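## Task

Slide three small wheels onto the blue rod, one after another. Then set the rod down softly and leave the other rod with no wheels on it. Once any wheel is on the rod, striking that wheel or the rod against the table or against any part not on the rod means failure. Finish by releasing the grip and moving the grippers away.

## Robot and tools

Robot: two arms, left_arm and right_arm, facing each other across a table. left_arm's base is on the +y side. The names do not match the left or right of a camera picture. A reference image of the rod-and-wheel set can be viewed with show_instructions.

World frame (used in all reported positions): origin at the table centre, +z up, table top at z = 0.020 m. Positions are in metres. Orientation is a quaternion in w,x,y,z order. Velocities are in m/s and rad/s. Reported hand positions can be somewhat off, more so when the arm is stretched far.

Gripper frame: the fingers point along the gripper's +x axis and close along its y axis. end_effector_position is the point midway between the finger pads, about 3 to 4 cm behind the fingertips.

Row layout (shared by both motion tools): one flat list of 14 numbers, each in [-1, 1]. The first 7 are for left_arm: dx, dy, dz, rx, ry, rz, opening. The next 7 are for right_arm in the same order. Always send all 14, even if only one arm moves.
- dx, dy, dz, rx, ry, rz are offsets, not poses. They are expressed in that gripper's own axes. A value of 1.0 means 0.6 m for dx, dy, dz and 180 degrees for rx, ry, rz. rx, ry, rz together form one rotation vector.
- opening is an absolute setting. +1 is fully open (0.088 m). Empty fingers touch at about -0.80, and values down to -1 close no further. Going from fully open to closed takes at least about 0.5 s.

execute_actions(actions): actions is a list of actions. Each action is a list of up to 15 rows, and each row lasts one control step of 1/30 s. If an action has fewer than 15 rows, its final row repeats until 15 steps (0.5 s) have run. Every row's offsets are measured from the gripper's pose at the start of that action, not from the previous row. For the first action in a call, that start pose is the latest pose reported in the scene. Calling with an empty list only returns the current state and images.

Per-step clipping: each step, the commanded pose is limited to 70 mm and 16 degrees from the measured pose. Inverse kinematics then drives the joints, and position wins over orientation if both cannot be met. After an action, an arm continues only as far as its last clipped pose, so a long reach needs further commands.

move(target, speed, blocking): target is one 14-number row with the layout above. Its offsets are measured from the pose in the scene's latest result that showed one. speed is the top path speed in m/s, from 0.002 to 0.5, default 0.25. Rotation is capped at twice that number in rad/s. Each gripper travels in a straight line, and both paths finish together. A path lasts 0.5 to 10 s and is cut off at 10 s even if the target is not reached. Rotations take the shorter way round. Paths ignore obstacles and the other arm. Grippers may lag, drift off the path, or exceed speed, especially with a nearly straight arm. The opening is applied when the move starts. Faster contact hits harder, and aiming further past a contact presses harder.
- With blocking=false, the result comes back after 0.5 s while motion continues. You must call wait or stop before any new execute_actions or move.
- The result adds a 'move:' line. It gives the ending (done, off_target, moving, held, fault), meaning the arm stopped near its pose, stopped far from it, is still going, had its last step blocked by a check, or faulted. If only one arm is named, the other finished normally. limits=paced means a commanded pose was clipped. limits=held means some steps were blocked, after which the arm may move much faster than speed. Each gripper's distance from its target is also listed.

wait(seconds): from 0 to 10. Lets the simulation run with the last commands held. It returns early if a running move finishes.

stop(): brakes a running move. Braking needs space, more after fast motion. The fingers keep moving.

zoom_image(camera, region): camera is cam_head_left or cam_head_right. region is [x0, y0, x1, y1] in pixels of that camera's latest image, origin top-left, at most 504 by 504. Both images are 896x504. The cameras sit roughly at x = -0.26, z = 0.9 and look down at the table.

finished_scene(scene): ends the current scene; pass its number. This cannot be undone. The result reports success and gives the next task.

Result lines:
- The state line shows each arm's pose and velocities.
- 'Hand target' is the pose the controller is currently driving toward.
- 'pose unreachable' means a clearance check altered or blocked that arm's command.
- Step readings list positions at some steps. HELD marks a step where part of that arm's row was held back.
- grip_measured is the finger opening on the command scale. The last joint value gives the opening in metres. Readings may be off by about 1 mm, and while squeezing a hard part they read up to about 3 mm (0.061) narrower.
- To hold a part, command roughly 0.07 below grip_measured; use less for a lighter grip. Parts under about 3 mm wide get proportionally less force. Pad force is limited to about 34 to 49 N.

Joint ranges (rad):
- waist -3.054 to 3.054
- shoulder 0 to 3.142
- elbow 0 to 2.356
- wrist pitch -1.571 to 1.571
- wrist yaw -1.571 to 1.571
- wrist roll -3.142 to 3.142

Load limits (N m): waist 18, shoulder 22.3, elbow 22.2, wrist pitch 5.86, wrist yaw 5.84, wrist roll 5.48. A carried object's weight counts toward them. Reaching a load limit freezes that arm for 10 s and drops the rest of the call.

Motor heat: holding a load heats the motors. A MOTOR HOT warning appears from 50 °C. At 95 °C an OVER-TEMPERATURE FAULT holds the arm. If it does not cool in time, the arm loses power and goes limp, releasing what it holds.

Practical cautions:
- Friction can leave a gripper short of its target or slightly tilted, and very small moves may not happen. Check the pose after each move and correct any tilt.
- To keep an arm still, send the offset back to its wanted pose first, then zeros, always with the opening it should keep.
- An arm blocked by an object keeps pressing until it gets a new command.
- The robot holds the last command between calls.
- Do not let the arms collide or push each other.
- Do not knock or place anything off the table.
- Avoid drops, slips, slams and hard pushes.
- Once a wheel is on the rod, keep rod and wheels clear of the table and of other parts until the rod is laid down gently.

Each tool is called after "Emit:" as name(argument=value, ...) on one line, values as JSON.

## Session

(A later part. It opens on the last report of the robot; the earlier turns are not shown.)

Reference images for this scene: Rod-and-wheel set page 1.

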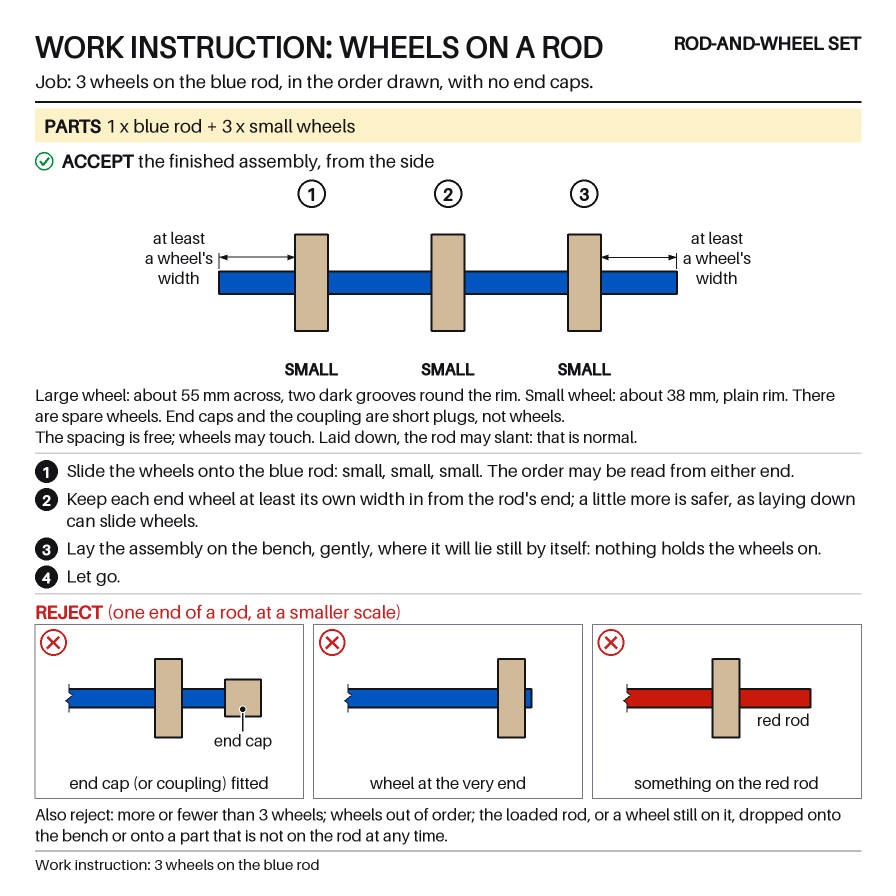

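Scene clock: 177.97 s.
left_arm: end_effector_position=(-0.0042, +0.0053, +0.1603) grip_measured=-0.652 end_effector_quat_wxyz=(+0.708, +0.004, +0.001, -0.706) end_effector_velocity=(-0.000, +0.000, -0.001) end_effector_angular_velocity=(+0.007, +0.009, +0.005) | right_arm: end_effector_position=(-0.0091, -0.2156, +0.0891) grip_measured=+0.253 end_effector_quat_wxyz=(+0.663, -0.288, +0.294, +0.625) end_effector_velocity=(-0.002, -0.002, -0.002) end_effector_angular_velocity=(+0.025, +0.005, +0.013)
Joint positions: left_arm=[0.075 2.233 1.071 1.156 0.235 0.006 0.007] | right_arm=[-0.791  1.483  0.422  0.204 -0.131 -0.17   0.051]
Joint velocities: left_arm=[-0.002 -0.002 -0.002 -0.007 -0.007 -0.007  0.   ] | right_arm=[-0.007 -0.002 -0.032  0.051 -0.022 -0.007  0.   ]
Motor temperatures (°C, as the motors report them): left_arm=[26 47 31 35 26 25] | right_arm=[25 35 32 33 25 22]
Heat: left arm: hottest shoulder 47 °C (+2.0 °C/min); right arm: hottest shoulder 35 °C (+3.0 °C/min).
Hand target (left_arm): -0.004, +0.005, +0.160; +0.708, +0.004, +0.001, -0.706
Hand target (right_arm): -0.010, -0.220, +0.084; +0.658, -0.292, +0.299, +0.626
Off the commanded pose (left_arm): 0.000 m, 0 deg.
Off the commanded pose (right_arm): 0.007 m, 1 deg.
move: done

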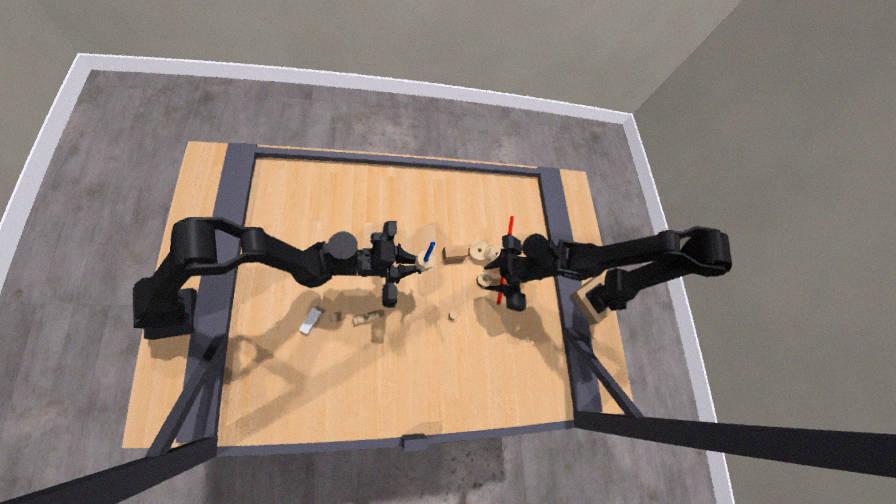

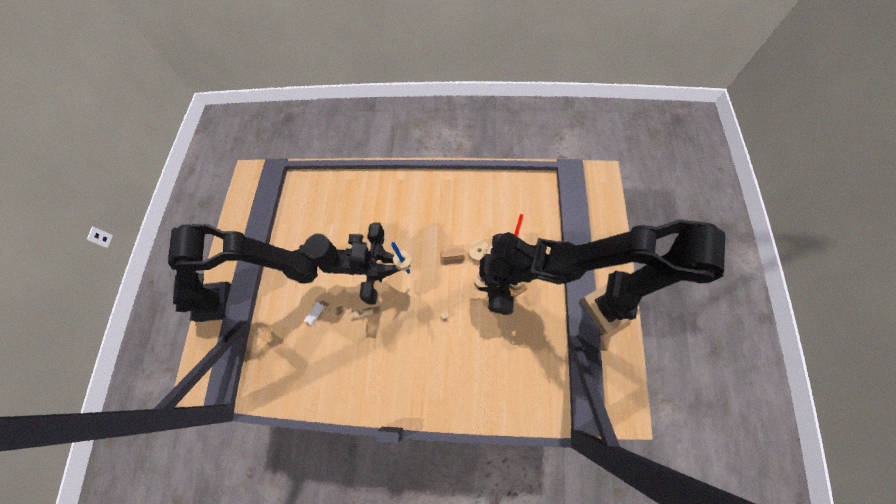

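Emit:
move(target=[0,0,0,0,0,0,-0.76,0.047,0,-0.05,0,0.005,0,0.25], speed=0.04)

Emit:
zoom_image(camera="cam_head_left", region=[450,235,550,315])

Emit:
move(target=[0,0,0,0,0,0,-0.76,0,0,0,0,0,0,-0.13])

Emit:
move(target=[0,0,0,0,0,0,-0.76,-0.05,0,0.045,0,0,0,-0.13])

Emit:
move(target=[0,0,0,0,0,0,-0.76,-0.175,0.005,0.4,0,0,0,-0.13])

Scene clock: 185.23 s.
left_arm: end_effector_position=(-0.0042, +0.0053, +0.1603) grip_measured=-0.652 end_effector_quat_wxyz=(+0.708, +0.004, +0.001, -0.706) end_effector_velocity=(-0.003, +0.000, -0.001) end_effector_angular_velocity=(+0.007, +0.009, -0.010) | right_arm: end_effector_position=(-0.0087, -0.2146, +0.0549) grip_measured=+0.253 end_effector_quat_wxyz=(+0.664, -0.286, +0.293, +0.626) end_effector_velocity=(+0.001, +0.000, -0.002) end_effector_angular_velocity=(+0.003, -0.000, +0.003)
Joint positions: left_arm=[0.075 2.233 1.071 1.156 0.235 0.006 0.007] | right_arm=[-0.792  1.663  0.369  0.441 -0.132 -0.171  0.051]
Joint velocities: left_arm=[-0.002 -0.002 -0.002 -0.007  0.007 -0.007 -0.   ] | right_arm=[-0.007  0.017 -0.002  0.022 -0.007 -0.007 -0.   ]
Motor temperatures (°C, as the motors report them): left_arm=[26 47 31 35 26 25] | right_arm=[25 34 31 33 25 22]
Heat: left arm: hottest shoulder 47 °C (+2.0 °C/min); right arm: hottest shoulder 34 °C (+2.0 °C/min).
Hand target (left_arm): -0.004, +0.005, +0.160; +0.708, +0.004, +0.001, -0.706
Hand target (right_arm): -0.009, -0.219, +0.049; +0.661, -0.292, +0.300, +0.623
Off the commanded pose (left_arm): 0.000 m, 0 deg.
Off the commanded pose (right_arm): 0.008 m, 1 deg.
move: done

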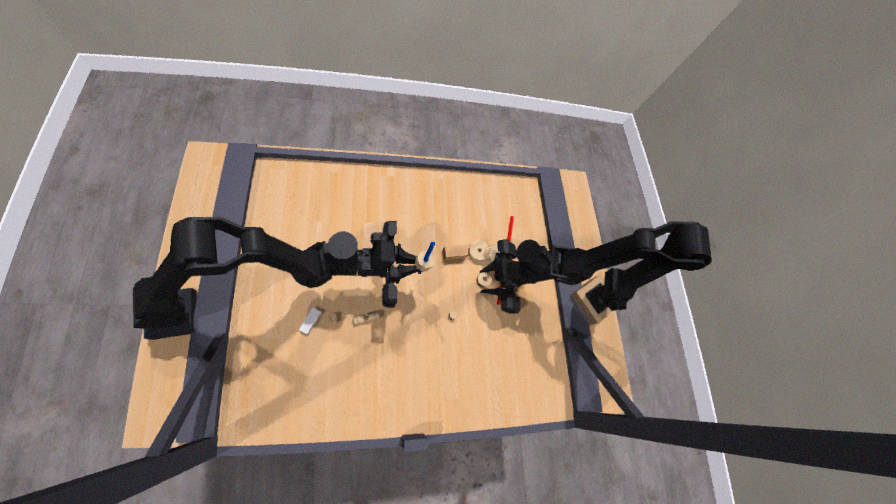

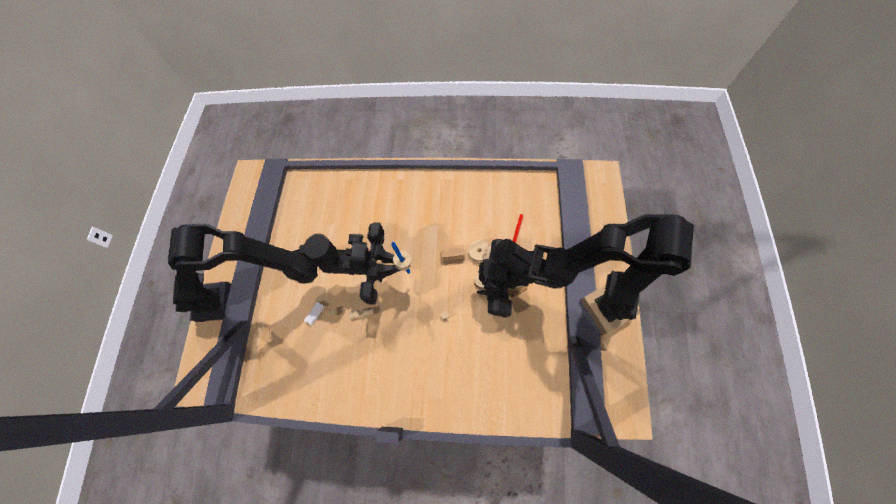

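Region (450, 235, 550, 315) of cam_head_left's 896x504 image, scaled by 5.040, with more detail than that image has; it fills the top 403 rows of this view, and the rest is white.

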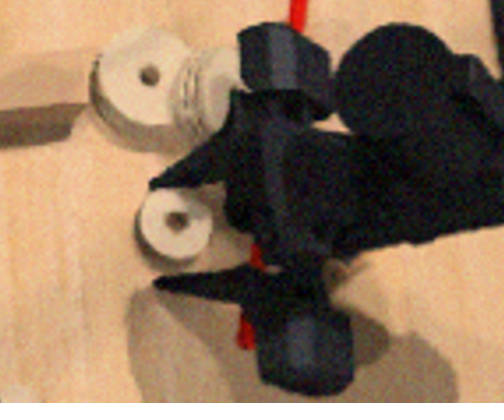

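Scene clock: 185.73 s.
left_arm: end_effector_position=(-0.0042, +0.0053, +0.1603) grip_measured=-0.652 end_effector_quat_wxyz=(+0.708, +0.004, +0.001, -0.706) end_effector_velocity=(-0.002, -0.001, +0.001) end_effector_angular_velocity=(+0.002, -0.007, -0.010) | right_arm: end_effector_position=(-0.0087, -0.2146, +0.0549) grip_measured=-0.024 end_effector_quat_wxyz=(+0.664, -0.286, +0.292, +0.626) end_effector_velocity=(-0.001, -0.002, -0.001) end_effector_angular_velocity=(-0.007, -0.007, +0.019)
Joint positions: left_arm=[0.075 2.233 1.071 1.156 0.235 0.006 0.007] | right_arm=[-0.792  1.664  0.369  0.441 -0.132 -0.171  0.038]
Joint velocities: left_arm=[-0.002 -0.002  0.002 -0.007  0.007  0.007  0.   ] | right_arm=[-0.002 -0.002 -0.002 -0.007 -0.007 -0.022 -0.   ]
Motor temperatures (°C, as the motors report them): left_arm=[26 47 31 35 26 25] | right_arm=[25 34 31 33 25 22]
Heat: left arm: hottest shoulder 47 °C (+2.0 °C/min); right arm: hottest shoulder 34 °C (+2.0 °C/min).
Hand target (left_arm): -0.004, +0.005, +0.160; +0.708, +0.004, +0.001, -0.706
Hand target (right_arm): -0.009, -0.215, +0.055; +0.664, -0.286, +0.293, +0.626
Off the commanded pose (left_arm): 0.000 m, 0 deg.
Off the commanded pose (right_arm): 0.000 m, 0 deg.
move: done

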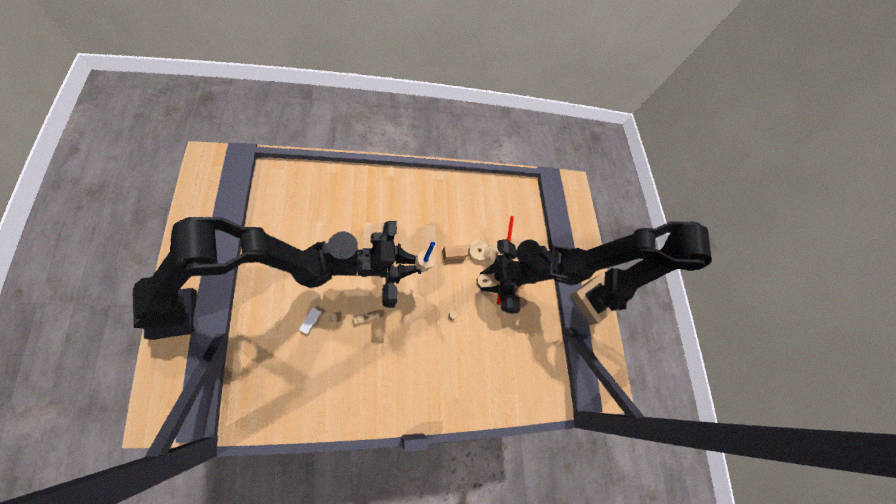

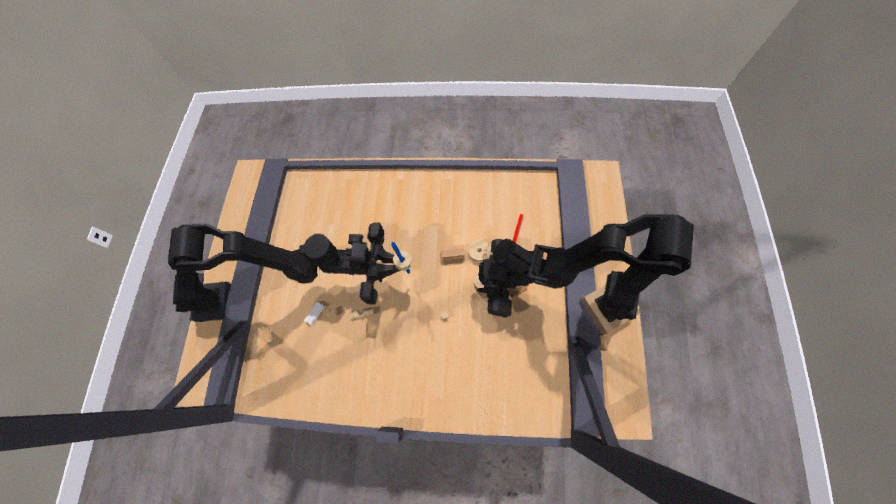

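Scene clock: 186.60 s.
left_arm: end_effector_position=(-0.0042, +0.0053, +0.1603) grip_measured=-0.652 end_effector_quat_wxyz=(+0.708, +0.004, +0.001, -0.706) end_effector_velocity=(-0.000, +0.000, -0.004) end_effector_angular_velocity=(+0.021, +0.012, +0.005) | right_arm: end_effector_position=(-0.0095, -0.2177, +0.0892) grip_measured=-0.024 end_effector_quat_wxyz=(+0.661, -0.290, +0.299, +0.624) end_effector_velocity=(-0.001, -0.002, +0.002) end_effector_angular_velocity=(-0.011, -0.006, +0.019)
Joint positions: left_arm=[0.075 2.233 1.071 1.156 0.235 0.006 0.007] | right_arm=[-0.792  1.474  0.424  0.182 -0.132 -0.171  0.038]
Joint velocities: left_arm=[-0.002 -0.002 -0.002 -0.022 -0.007 -0.007 -0.   ] | right_arm=[-0.002 -0.017  0.007 -0.037 -0.007 -0.022  0.   ]
Motor temperatures (°C, as the motors report them): left_arm=[26 47 31 35 26 25] | right_arm=[25 34 31 33 25 22]
Heat: left arm: hottest shoulder 47 °C (+2.0 °C/min); right arm: hottest shoulder 34 °C (+2.0 °C/min).
Hand target (left_arm): -0.004, +0.005, +0.160; +0.708, +0.004, +0.001, -0.706
Hand target (right_arm): -0.009, -0.214, +0.095; +0.664, -0.286, +0.293, +0.626
Off the commanded pose (left_arm): 0.000 m, 0 deg.
Off the commanded pose (right_arm): 0.007 m, 1 deg.
move: done

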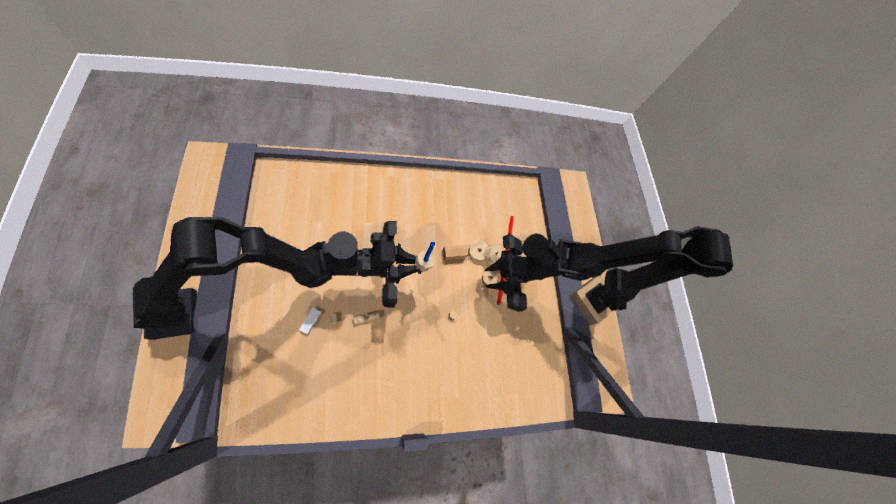

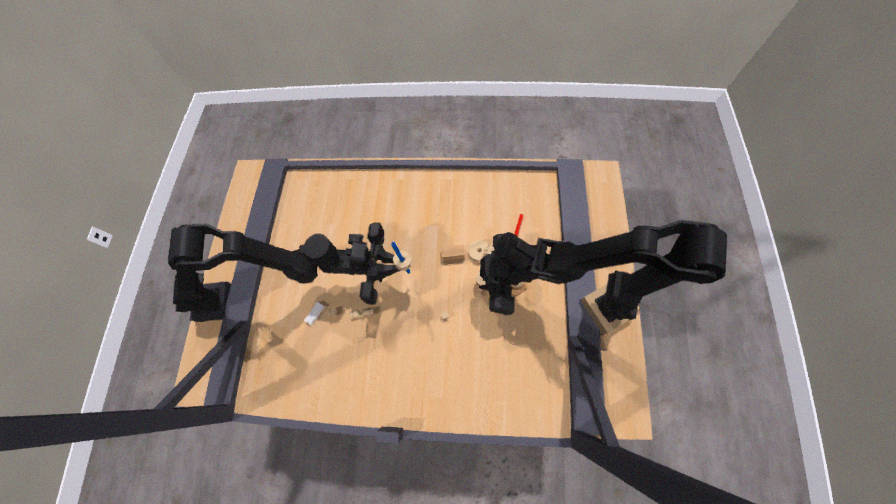

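Scene clock: 188.27 s.
left_arm: end_effector_position=(-0.0042, +0.0053, +0.1603) grip_measured=-0.652 end_effector_quat_wxyz=(+0.708, +0.004, +0.001, -0.706) end_effector_velocity=(+0.000, +0.001, -0.004) end_effector_angular_velocity=(+0.012, +0.010, -0.005) | right_arm: end_effector_position=(-0.0074, -0.1086, +0.3282) grip_measured=-0.024 end_effector_quat_wxyz=(+0.661, -0.288, +0.294, +0.628) end_effector_velocity=(-0.003, -0.001, +0.008) end_effector_angular_velocity=(+0.001, +0.022, +0.007)
Joint positions: left_arm=[0.075 2.233 1.071 1.156 0.235 0.006 0.007] | right_arm=[-0.71   1.597  1.57  -0.826 -0.083 -0.113  0.038]
Joint velocities: left_arm=[ 0.002  0.002 -0.002 -0.007  0.007 -0.007  0.   ] | right_arm=[-0.002  0.002  0.037 -0.037 -0.022  0.007 -0.   ]
Motor temperatures (°C, as the motors report them): left_arm=[26 47 31 35 26 25] | right_arm=[25 34 32 33 25 22]
Heat: left arm: hottest shoulder 47 °C (+2.0 °C/min); right arm: hottest shoulder 34 °C (+1.0 °C/min).
Hand target (left_arm): -0.004, +0.005, +0.160; +0.708, +0.004, +0.001, -0.706
Hand target (right_arm): -0.007, -0.105, +0.326; +0.661, -0.290, +0.298, +0.624
Off the commanded pose (left_arm): 0.000 m, 0 deg.
Off the commanded pose (right_arm): 0.005 m, 1 deg.
move: done

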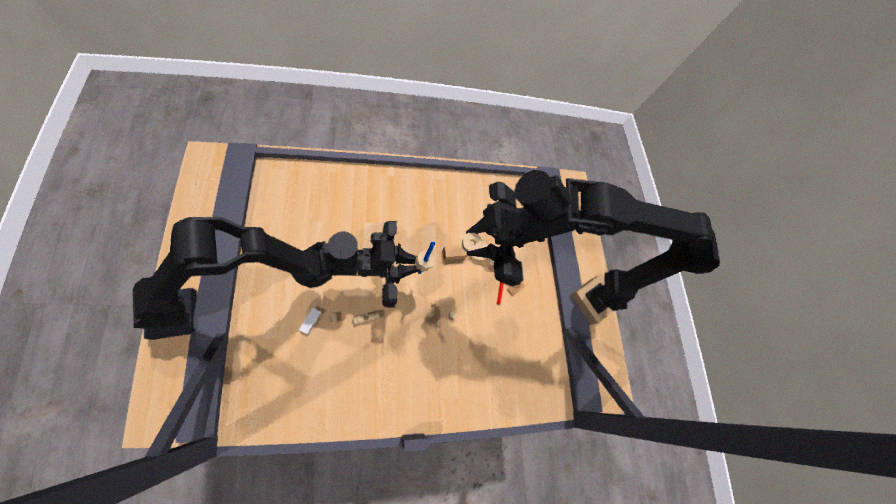

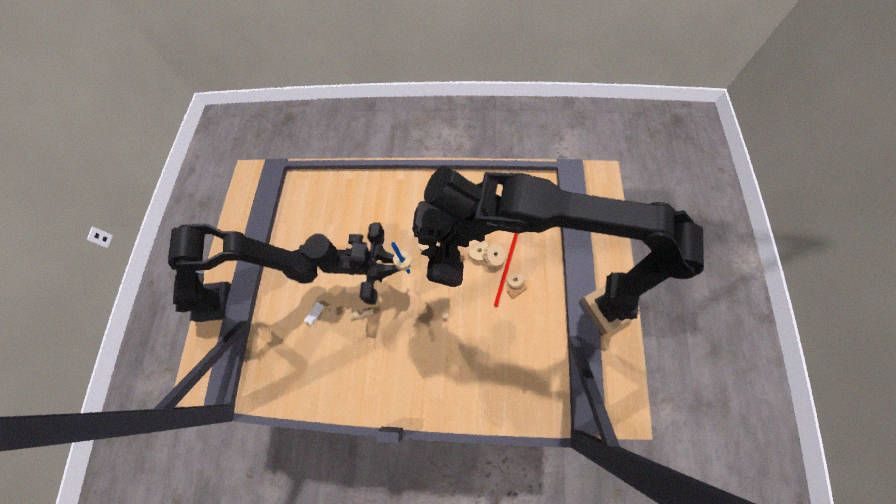

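Emit:
move(target=[0,0,0,0,0,0,-0.76,0.081,-0.003,0.085,0,0.003,0,-0.13], speed=0.1)

Emit:
move(target=[0,0,0,0,0,0,-0.76,0.04,0,-0.033,0,0,0,-0.13], speed=0.015)

Emit:
zoom_image(camera="cam_head_left", region=[390,200,510,290])

Scene clock: 193.07 s.
left_arm: end_effector_position=(-0.0042, +0.0053, +0.1603) grip_measured=-0.652 end_effector_quat_wxyz=(+0.708, +0.004, +0.001, -0.706) end_effector_velocity=(-0.000, +0.000, -0.001) end_effector_angular_velocity=(+0.007, +0.009, +0.005) | right_arm: end_effector_position=(-0.0024, -0.0423, +0.3320) grip_measured=-0.024 end_effector_quat_wxyz=(+0.659, -0.288, +0.291, +0.630) end_effector_velocity=(+0.000, +0.001, +0.000) end_effector_angular_velocity=(-0.002, -0.009, +0.019)
Joint positions: left_arm=[0.075 2.233 1.071 1.156 0.235 0.006 0.007] | right_arm=[-0.692  1.863  1.894 -0.879 -0.075 -0.105  0.038]
Joint velocities: left_arm=[-0.002 -0.002 -0.002 -0.007 -0.007 -0.007 -0.   ] | right_arm=[-0.002  0.007  0.012 -0.007 -0.007 -0.022 -0.   ]
Motor temperatures (°C, as the motors report them): left_arm=[26 47 31 35 26 25] | right_arm=[25 34 32 33 25 22]
Heat: left arm: hottest shoulder 47 °C (+2.0 °C/min); right arm: hottest shoulder 34 °C (+0.0 °C/min).
Hand target (left_arm): -0.004, +0.005, +0.160; +0.708, +0.004, +0.001, -0.706
Hand target (right_arm): -0.002, -0.038, +0.326; +0.659, -0.291, +0.297, +0.626
Off the commanded pose (left_arm): 0.000 m, 0 deg.
Off the commanded pose (right_arm): 0.008 m, 1 deg.
move: done

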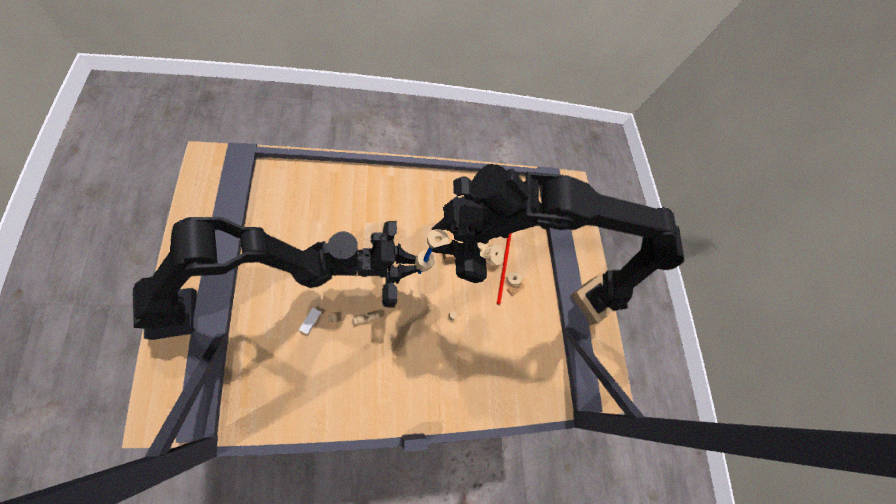

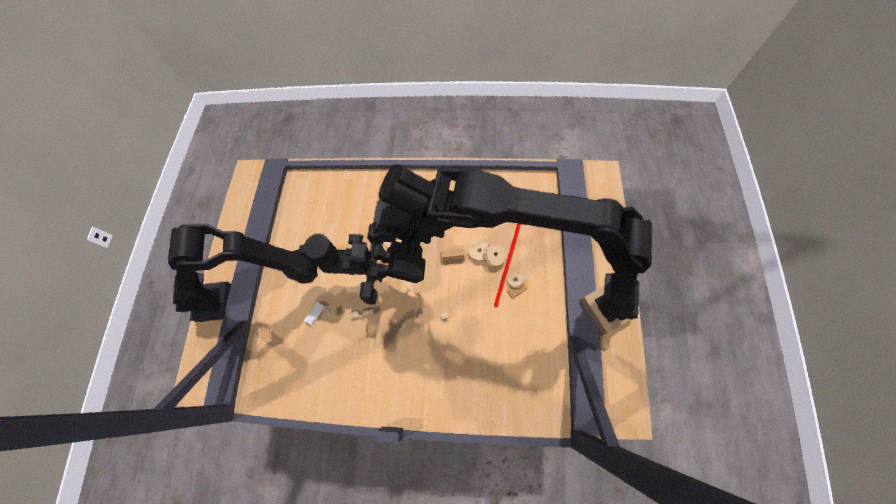

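Scene clock: 195.40 s.
left_arm: end_effector_position=(-0.0042, +0.0053, +0.1598) grip_measured=-0.652 end_effector_quat_wxyz=(+0.708, +0.004, +0.002, -0.706) end_effector_velocity=(-0.003, +0.000, -0.004) end_effector_angular_velocity=(+0.021, +0.013, -0.010) | right_arm: end_effector_position=(-0.0017, -0.0372, +0.2997) grip_measured=-0.024 end_effector_quat_wxyz=(+0.659, -0.289, +0.291, +0.630) end_effector_velocity=(+0.000, +0.001, +0.002) end_effector_angular_velocity=(+0.018, -0.002, +0.008)
Joint positions: left_arm=[0.075 2.233 1.071 1.154 0.235 0.006 0.007] | right_arm=[-0.692  1.856  1.755 -0.747 -0.075 -0.105  0.038]
Joint velocities: left_arm=[-0.002 -0.002 -0.002 -0.022  0.007 -0.007 -0.   ] | right_arm=[-0.002 -0.007 -0.012  0.022 -0.007 -0.007 -0.   ]
Motor temperatures (°C, as the motors report them): left_arm=[26 47 31 35 26 25] | right_arm=[25 34 32 33 25 22]
Heat: left arm: hottest shoulder 47 °C (+1.0 °C/min); right arm: hottest shoulder 34 °C (+0.0 °C/min).
Hand target (left_arm): -0.004, +0.005, +0.160; +0.708, +0.004, +0.001, -0.706
Hand target (right_arm): -0.002, -0.041, +0.301; +0.659, -0.288, +0.291, +0.630
Off the commanded pose (left_arm): 0.000 m, 0 deg.
Off the commanded pose (right_arm): 0.004 m, 0 deg.
move: done

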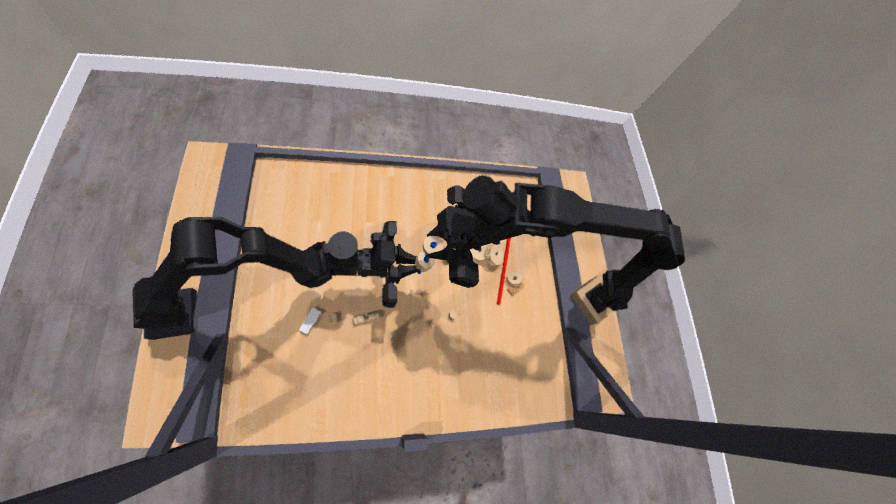

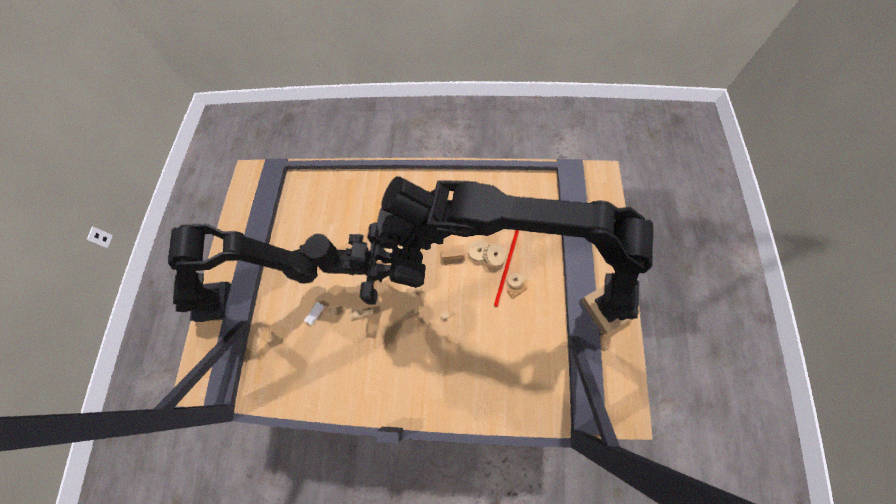

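Region (390, 200, 510, 290) of cam_head_left's 896x504 image, scaled by 4.200, with more detail than that image has; it fills the top 378 rows of this view, and the rest is white.

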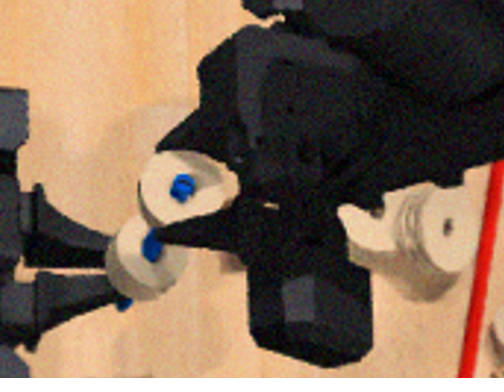

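Emit:
move(target=[0,0,0,0,0,0,-0.76,0.057,0,-0.055,0,0.003,0,-0.13], speed=0.06)

Emit:
move(target=[0,0,0,0,0,0,-0.76,0,0,0,0,0,0,0.3])

Emit:
move(target=[0,0,0,0,0,0,-0.76,-0.068,0,-0.075,0,0,0,0.3])

Emit:
move(target=[-0.33,0,-0.03,0,0.478,0,-0.78,-0.12,0,-0.25,0,0,0,0.3], speed=0.2)

Emit:
zoom_image(camera="cam_head_right", region=[260,200,440,340])

Scene clock: 201.37 s.
left_arm: end_effector_position=(-0.0040, +0.0054, +0.1595) grip_measured=-0.652 end_effector_quat_wxyz=(+0.708, +0.005, +0.002, -0.706) end_effector_velocity=(-0.000, +0.000, -0.004) end_effector_angular_velocity=(+0.021, +0.012, +0.005) | right_arm: end_effector_position=(-0.0018, -0.0352, +0.2549) grip_measured=-0.024 end_effector_quat_wxyz=(+0.659, -0.289, +0.292, +0.630) end_effector_velocity=(+0.002, -0.003, -0.006) end_effector_angular_velocity=(-0.011, +0.003, +0.003)
Joint positions: left_arm=[0.076 2.233 1.071 1.153 0.235 0.006 0.007] | right_arm=[-0.691  1.856  1.578 -0.571 -0.075 -0.105  0.038]
Joint velocities: left_arm=[-0.002 -0.002 -0.002 -0.022 -0.007 -0.007 -0.   ] | right_arm=[-0.007 -0.002 -0.022  0.007 -0.007 -0.007 -0.   ]
Motor temperatures (°C, as the motors report them): left_arm=[26 48 31 36 26 25] | right_arm=[25 35 32 33 25 22]
Heat: left arm: hottest shoulder 48 °C (+2.0 °C/min); right arm: hottest shoulder 35 °C (+1.0 °C/min).
Hand target (left_arm): -0.004, +0.005, +0.160; +0.708, +0.004, +0.002, -0.706
Hand target (right_arm): -0.001, -0.039, +0.252; +0.658, -0.292, +0.295, +0.629
Off the commanded pose (left_arm): 0.000 m, 0 deg.
Off the commanded pose (right_arm): 0.005 m, 0 deg.
move: done

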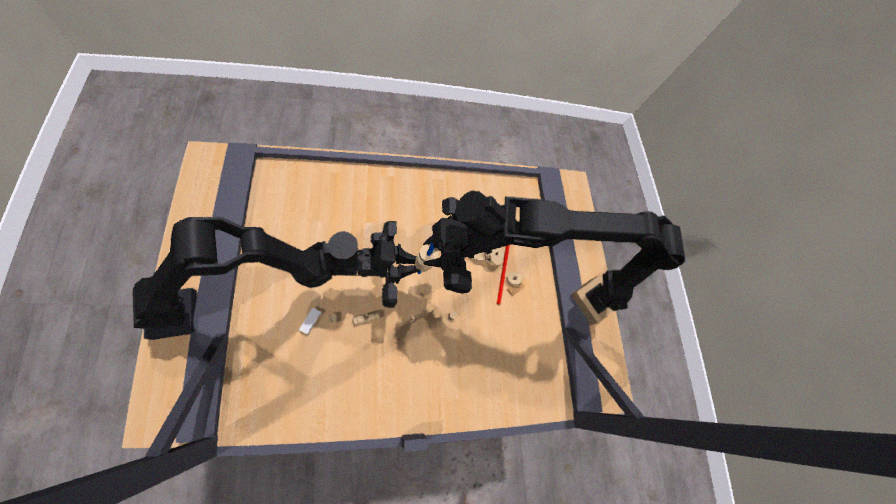

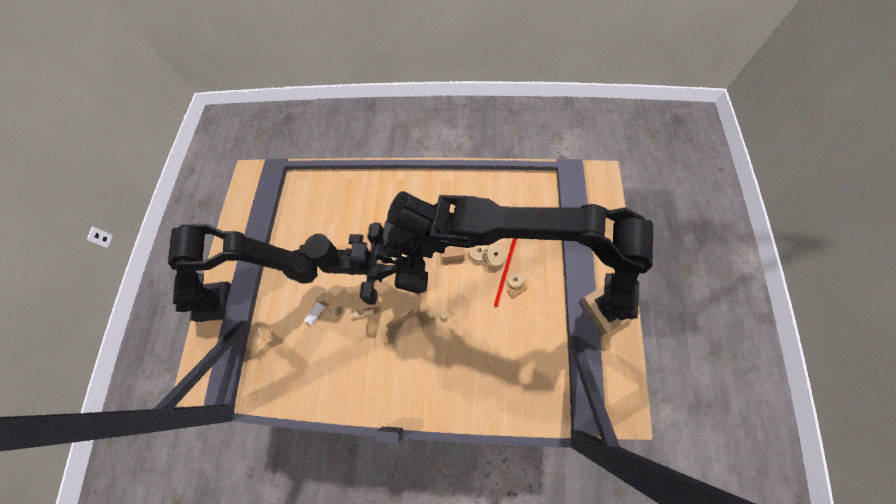

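Scene clock: 202.03 s.
left_arm: end_effector_position=(-0.0040, +0.0054, +0.1595) grip_measured=-0.652 end_effector_quat_wxyz=(+0.708, +0.005, +0.002, -0.706) end_effector_velocity=(-0.000, +0.000, -0.004) end_effector_angular_velocity=(+0.021, -0.002, +0.005) | right_arm: end_effector_position=(-0.0018, -0.0352, +0.2550) grip_measured=+0.295 end_effector_quat_wxyz=(+0.659, -0.289, +0.292, +0.630) end_effector_velocity=(-0.001, -0.004, -0.003) end_effector_angular_velocity=(-0.022, -0.005, +0.019)
Joint positions: left_arm=[0.076 2.233 1.071 1.153 0.235 0.006 0.007] | right_arm=[-0.691  1.856  1.578 -0.571 -0.075 -0.105  0.053]
Joint velocities: left_arm=[-0.002 -0.002 -0.002 -0.022 -0.007  0.007 -0.   ] | right_arm=[-0.002 -0.002 -0.002 -0.022 -0.007 -0.022  0.001]
Motor temperatures (°C, as the motors report them): left_arm=[26 48 31 36 26 25] | right_arm=[25 35 32 33 25 22]
Heat: left arm: hottest shoulder 48 °C (+2.0 °C/min); right arm: hottest shoulder 35 °C (+1.0 °C/min).
Hand target (left_arm): -0.004, +0.005, +0.160; +0.708, +0.005, +0.002, -0.706
Hand target (right_arm): -0.002, -0.035, +0.255; +0.659, -0.289, +0.292, +0.630
Off the commanded pose (left_arm): 0.000 m, 0 deg.
Off the commanded pose (right_arm): 0.000 m, 0 deg.
move: done

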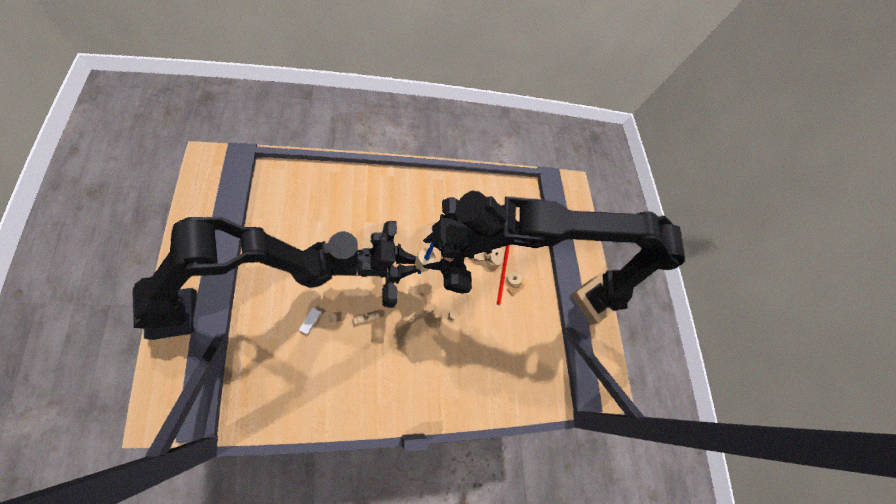

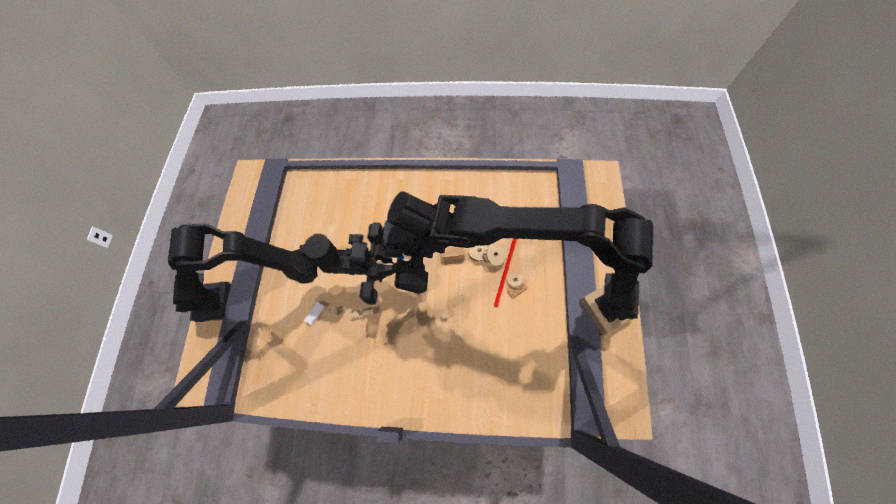

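Scene clock: 203.03 s.
left_arm: end_effector_position=(-0.0040, +0.0054, +0.1595) grip_measured=-0.652 end_effector_quat_wxyz=(+0.708, +0.005, +0.002, -0.706) end_effector_velocity=(-0.003, +0.001, -0.000) end_effector_angular_velocity=(+0.007, +0.009, -0.010) | right_arm: end_effector_position=(-0.0040, -0.0924, +0.2543) grip_measured=+0.297 end_effector_quat_wxyz=(+0.660, -0.289, +0.294, +0.628) end_effector_velocity=(-0.003, -0.004, +0.003) end_effector_angular_velocity=(+0.003, +0.000, +0.013)
Joint positions: left_arm=[0.076 2.233 1.071 1.153 0.235 0.006 0.007] | right_arm=[-0.711  1.642  1.323 -0.535 -0.084 -0.115  0.054]
Joint velocities: left_arm=[-0.002 -0.007 -0.007 -0.007  0.007 -0.007 -0.   ] | right_arm=[ 0.002 -0.017 -0.007 -0.007 -0.007 -0.007  0.   ]
Motor temperatures (°C, as the motors report them): left_arm=[26 48 31 36 26 25] | right_arm=[25 35 32 33 25 22]
Heat: left arm: hottest shoulder 48 °C (+2.0 °C/min); right arm: hottest shoulder 35 °C (+1.0 °C/min).
Hand target (left_arm): -0.004, +0.005, +0.160; +0.708, +0.005, +0.002, -0.706
Hand target (right_arm): -0.004, -0.096, +0.255; +0.659, -0.289, +0.292, +0.630
Off the commanded pose (left_arm): 0.000 m, 0 deg.
Off the commanded pose (right_arm): 0.004 m, 0 deg.
move: done

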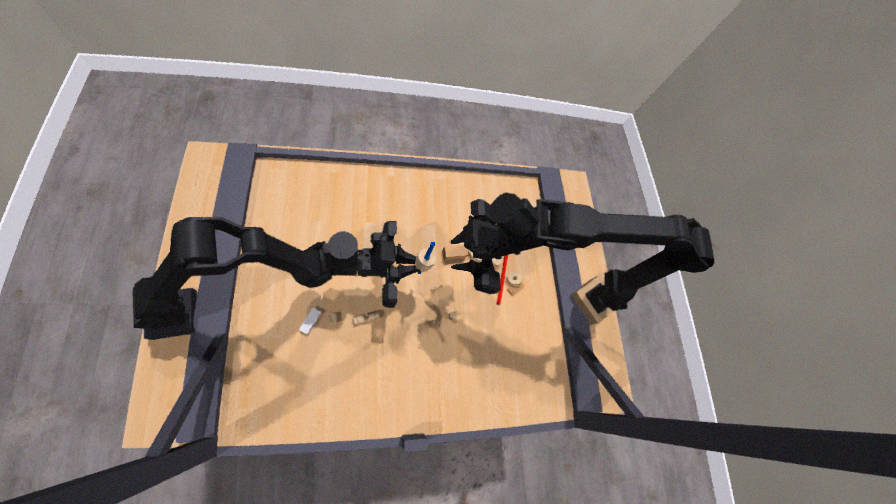

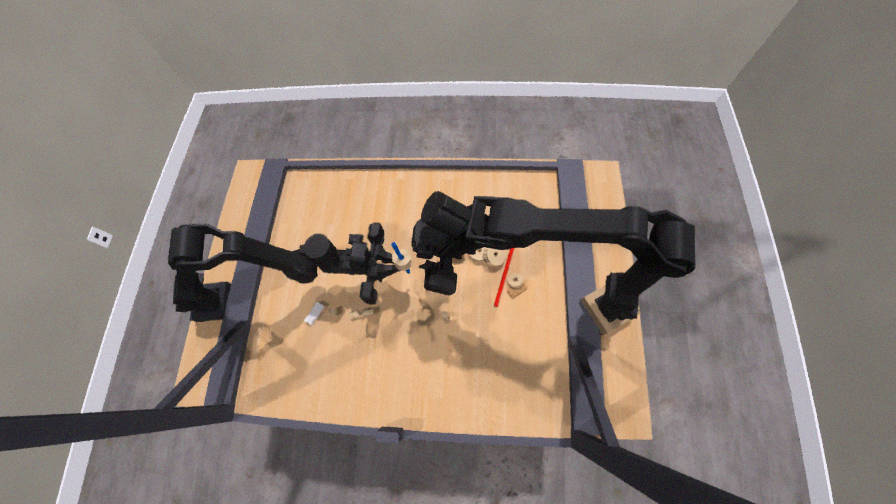

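Scene clock: 207.27 s.
left_arm: end_effector_position=(-0.0067, +0.2050, +0.1457) grip_measured=-0.652 end_effector_quat_wxyz=(+0.516, +0.478, +0.486, -0.520) end_effector_velocity=(-0.003, +0.002, +0.002) end_effector_angular_velocity=(+0.010, +0.012, +0.019) | right_arm: end_effector_position=(-0.0103, -0.2486, +0.2116) grip_measured=+0.297 end_effector_quat_wxyz=(+0.664, -0.287, +0.292, +0.626) end_effector_velocity=(-0.001, -0.000, +0.002) end_effector_angular_velocity=(+0.016, +0.007, +0.013)
Joint positions: left_arm=[ 0.115  1.846  1.426 -1.085  0.031  0.272  0.007] | right_arm=[-0.833  1.035  0.689 -0.51  -0.159 -0.203  0.054]
Joint velocities: left_arm=[-0.002 -0.002  0.007 -0.022  0.007 -0.022 -0.   ] | right_arm=[-0.007 -0.012 -0.007  0.007 -0.022 -0.007 -0.   ]
Motor temperatures (°C, as the motors report them): left_arm=[26 47 31 35 26 25] | right_arm=[25 35 32 33 25 22]
Heat: left arm: hottest shoulder 47 °C (+1.0 °C/min); right arm: hottest shoulder 35 °C (+1.0 °C/min).
Hand target (left_arm): -0.006, +0.204, +0.143; +0.513, +0.482, +0.487, -0.517
Hand target (right_arm): -0.011, -0.252, +0.208; +0.660, -0.289, +0.294, +0.628
Off the commanded pose (left_arm): 0.004 m, 1 deg.
Off the commanded pose (right_arm): 0.004 m, 1 deg.
move: done

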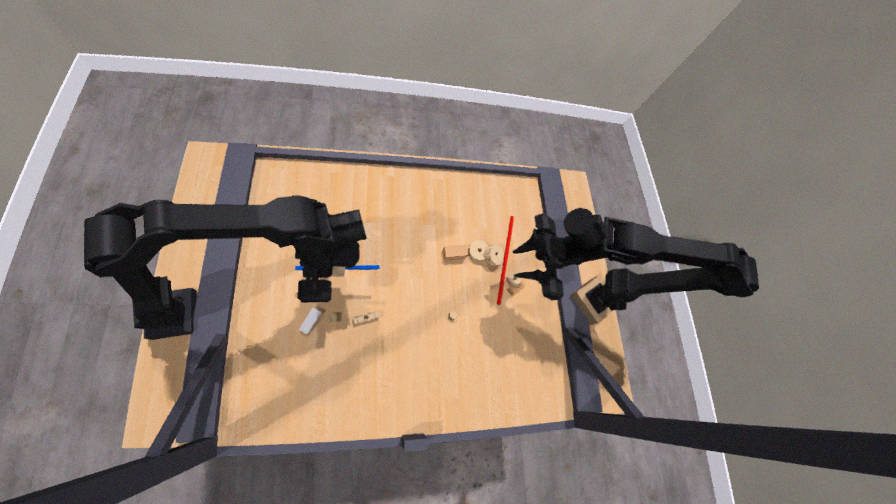

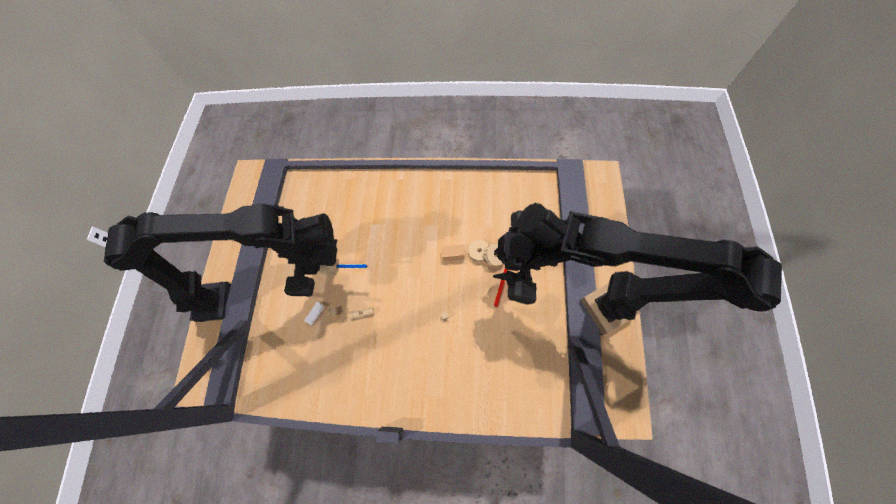

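Region (260, 200, 440, 340) of cam_head_right's 896x504 image, scaled by 2.800, with more detail than that image has.

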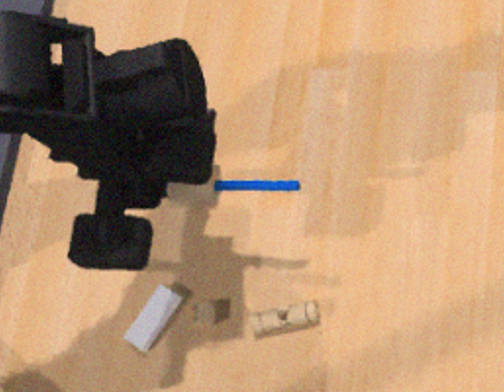

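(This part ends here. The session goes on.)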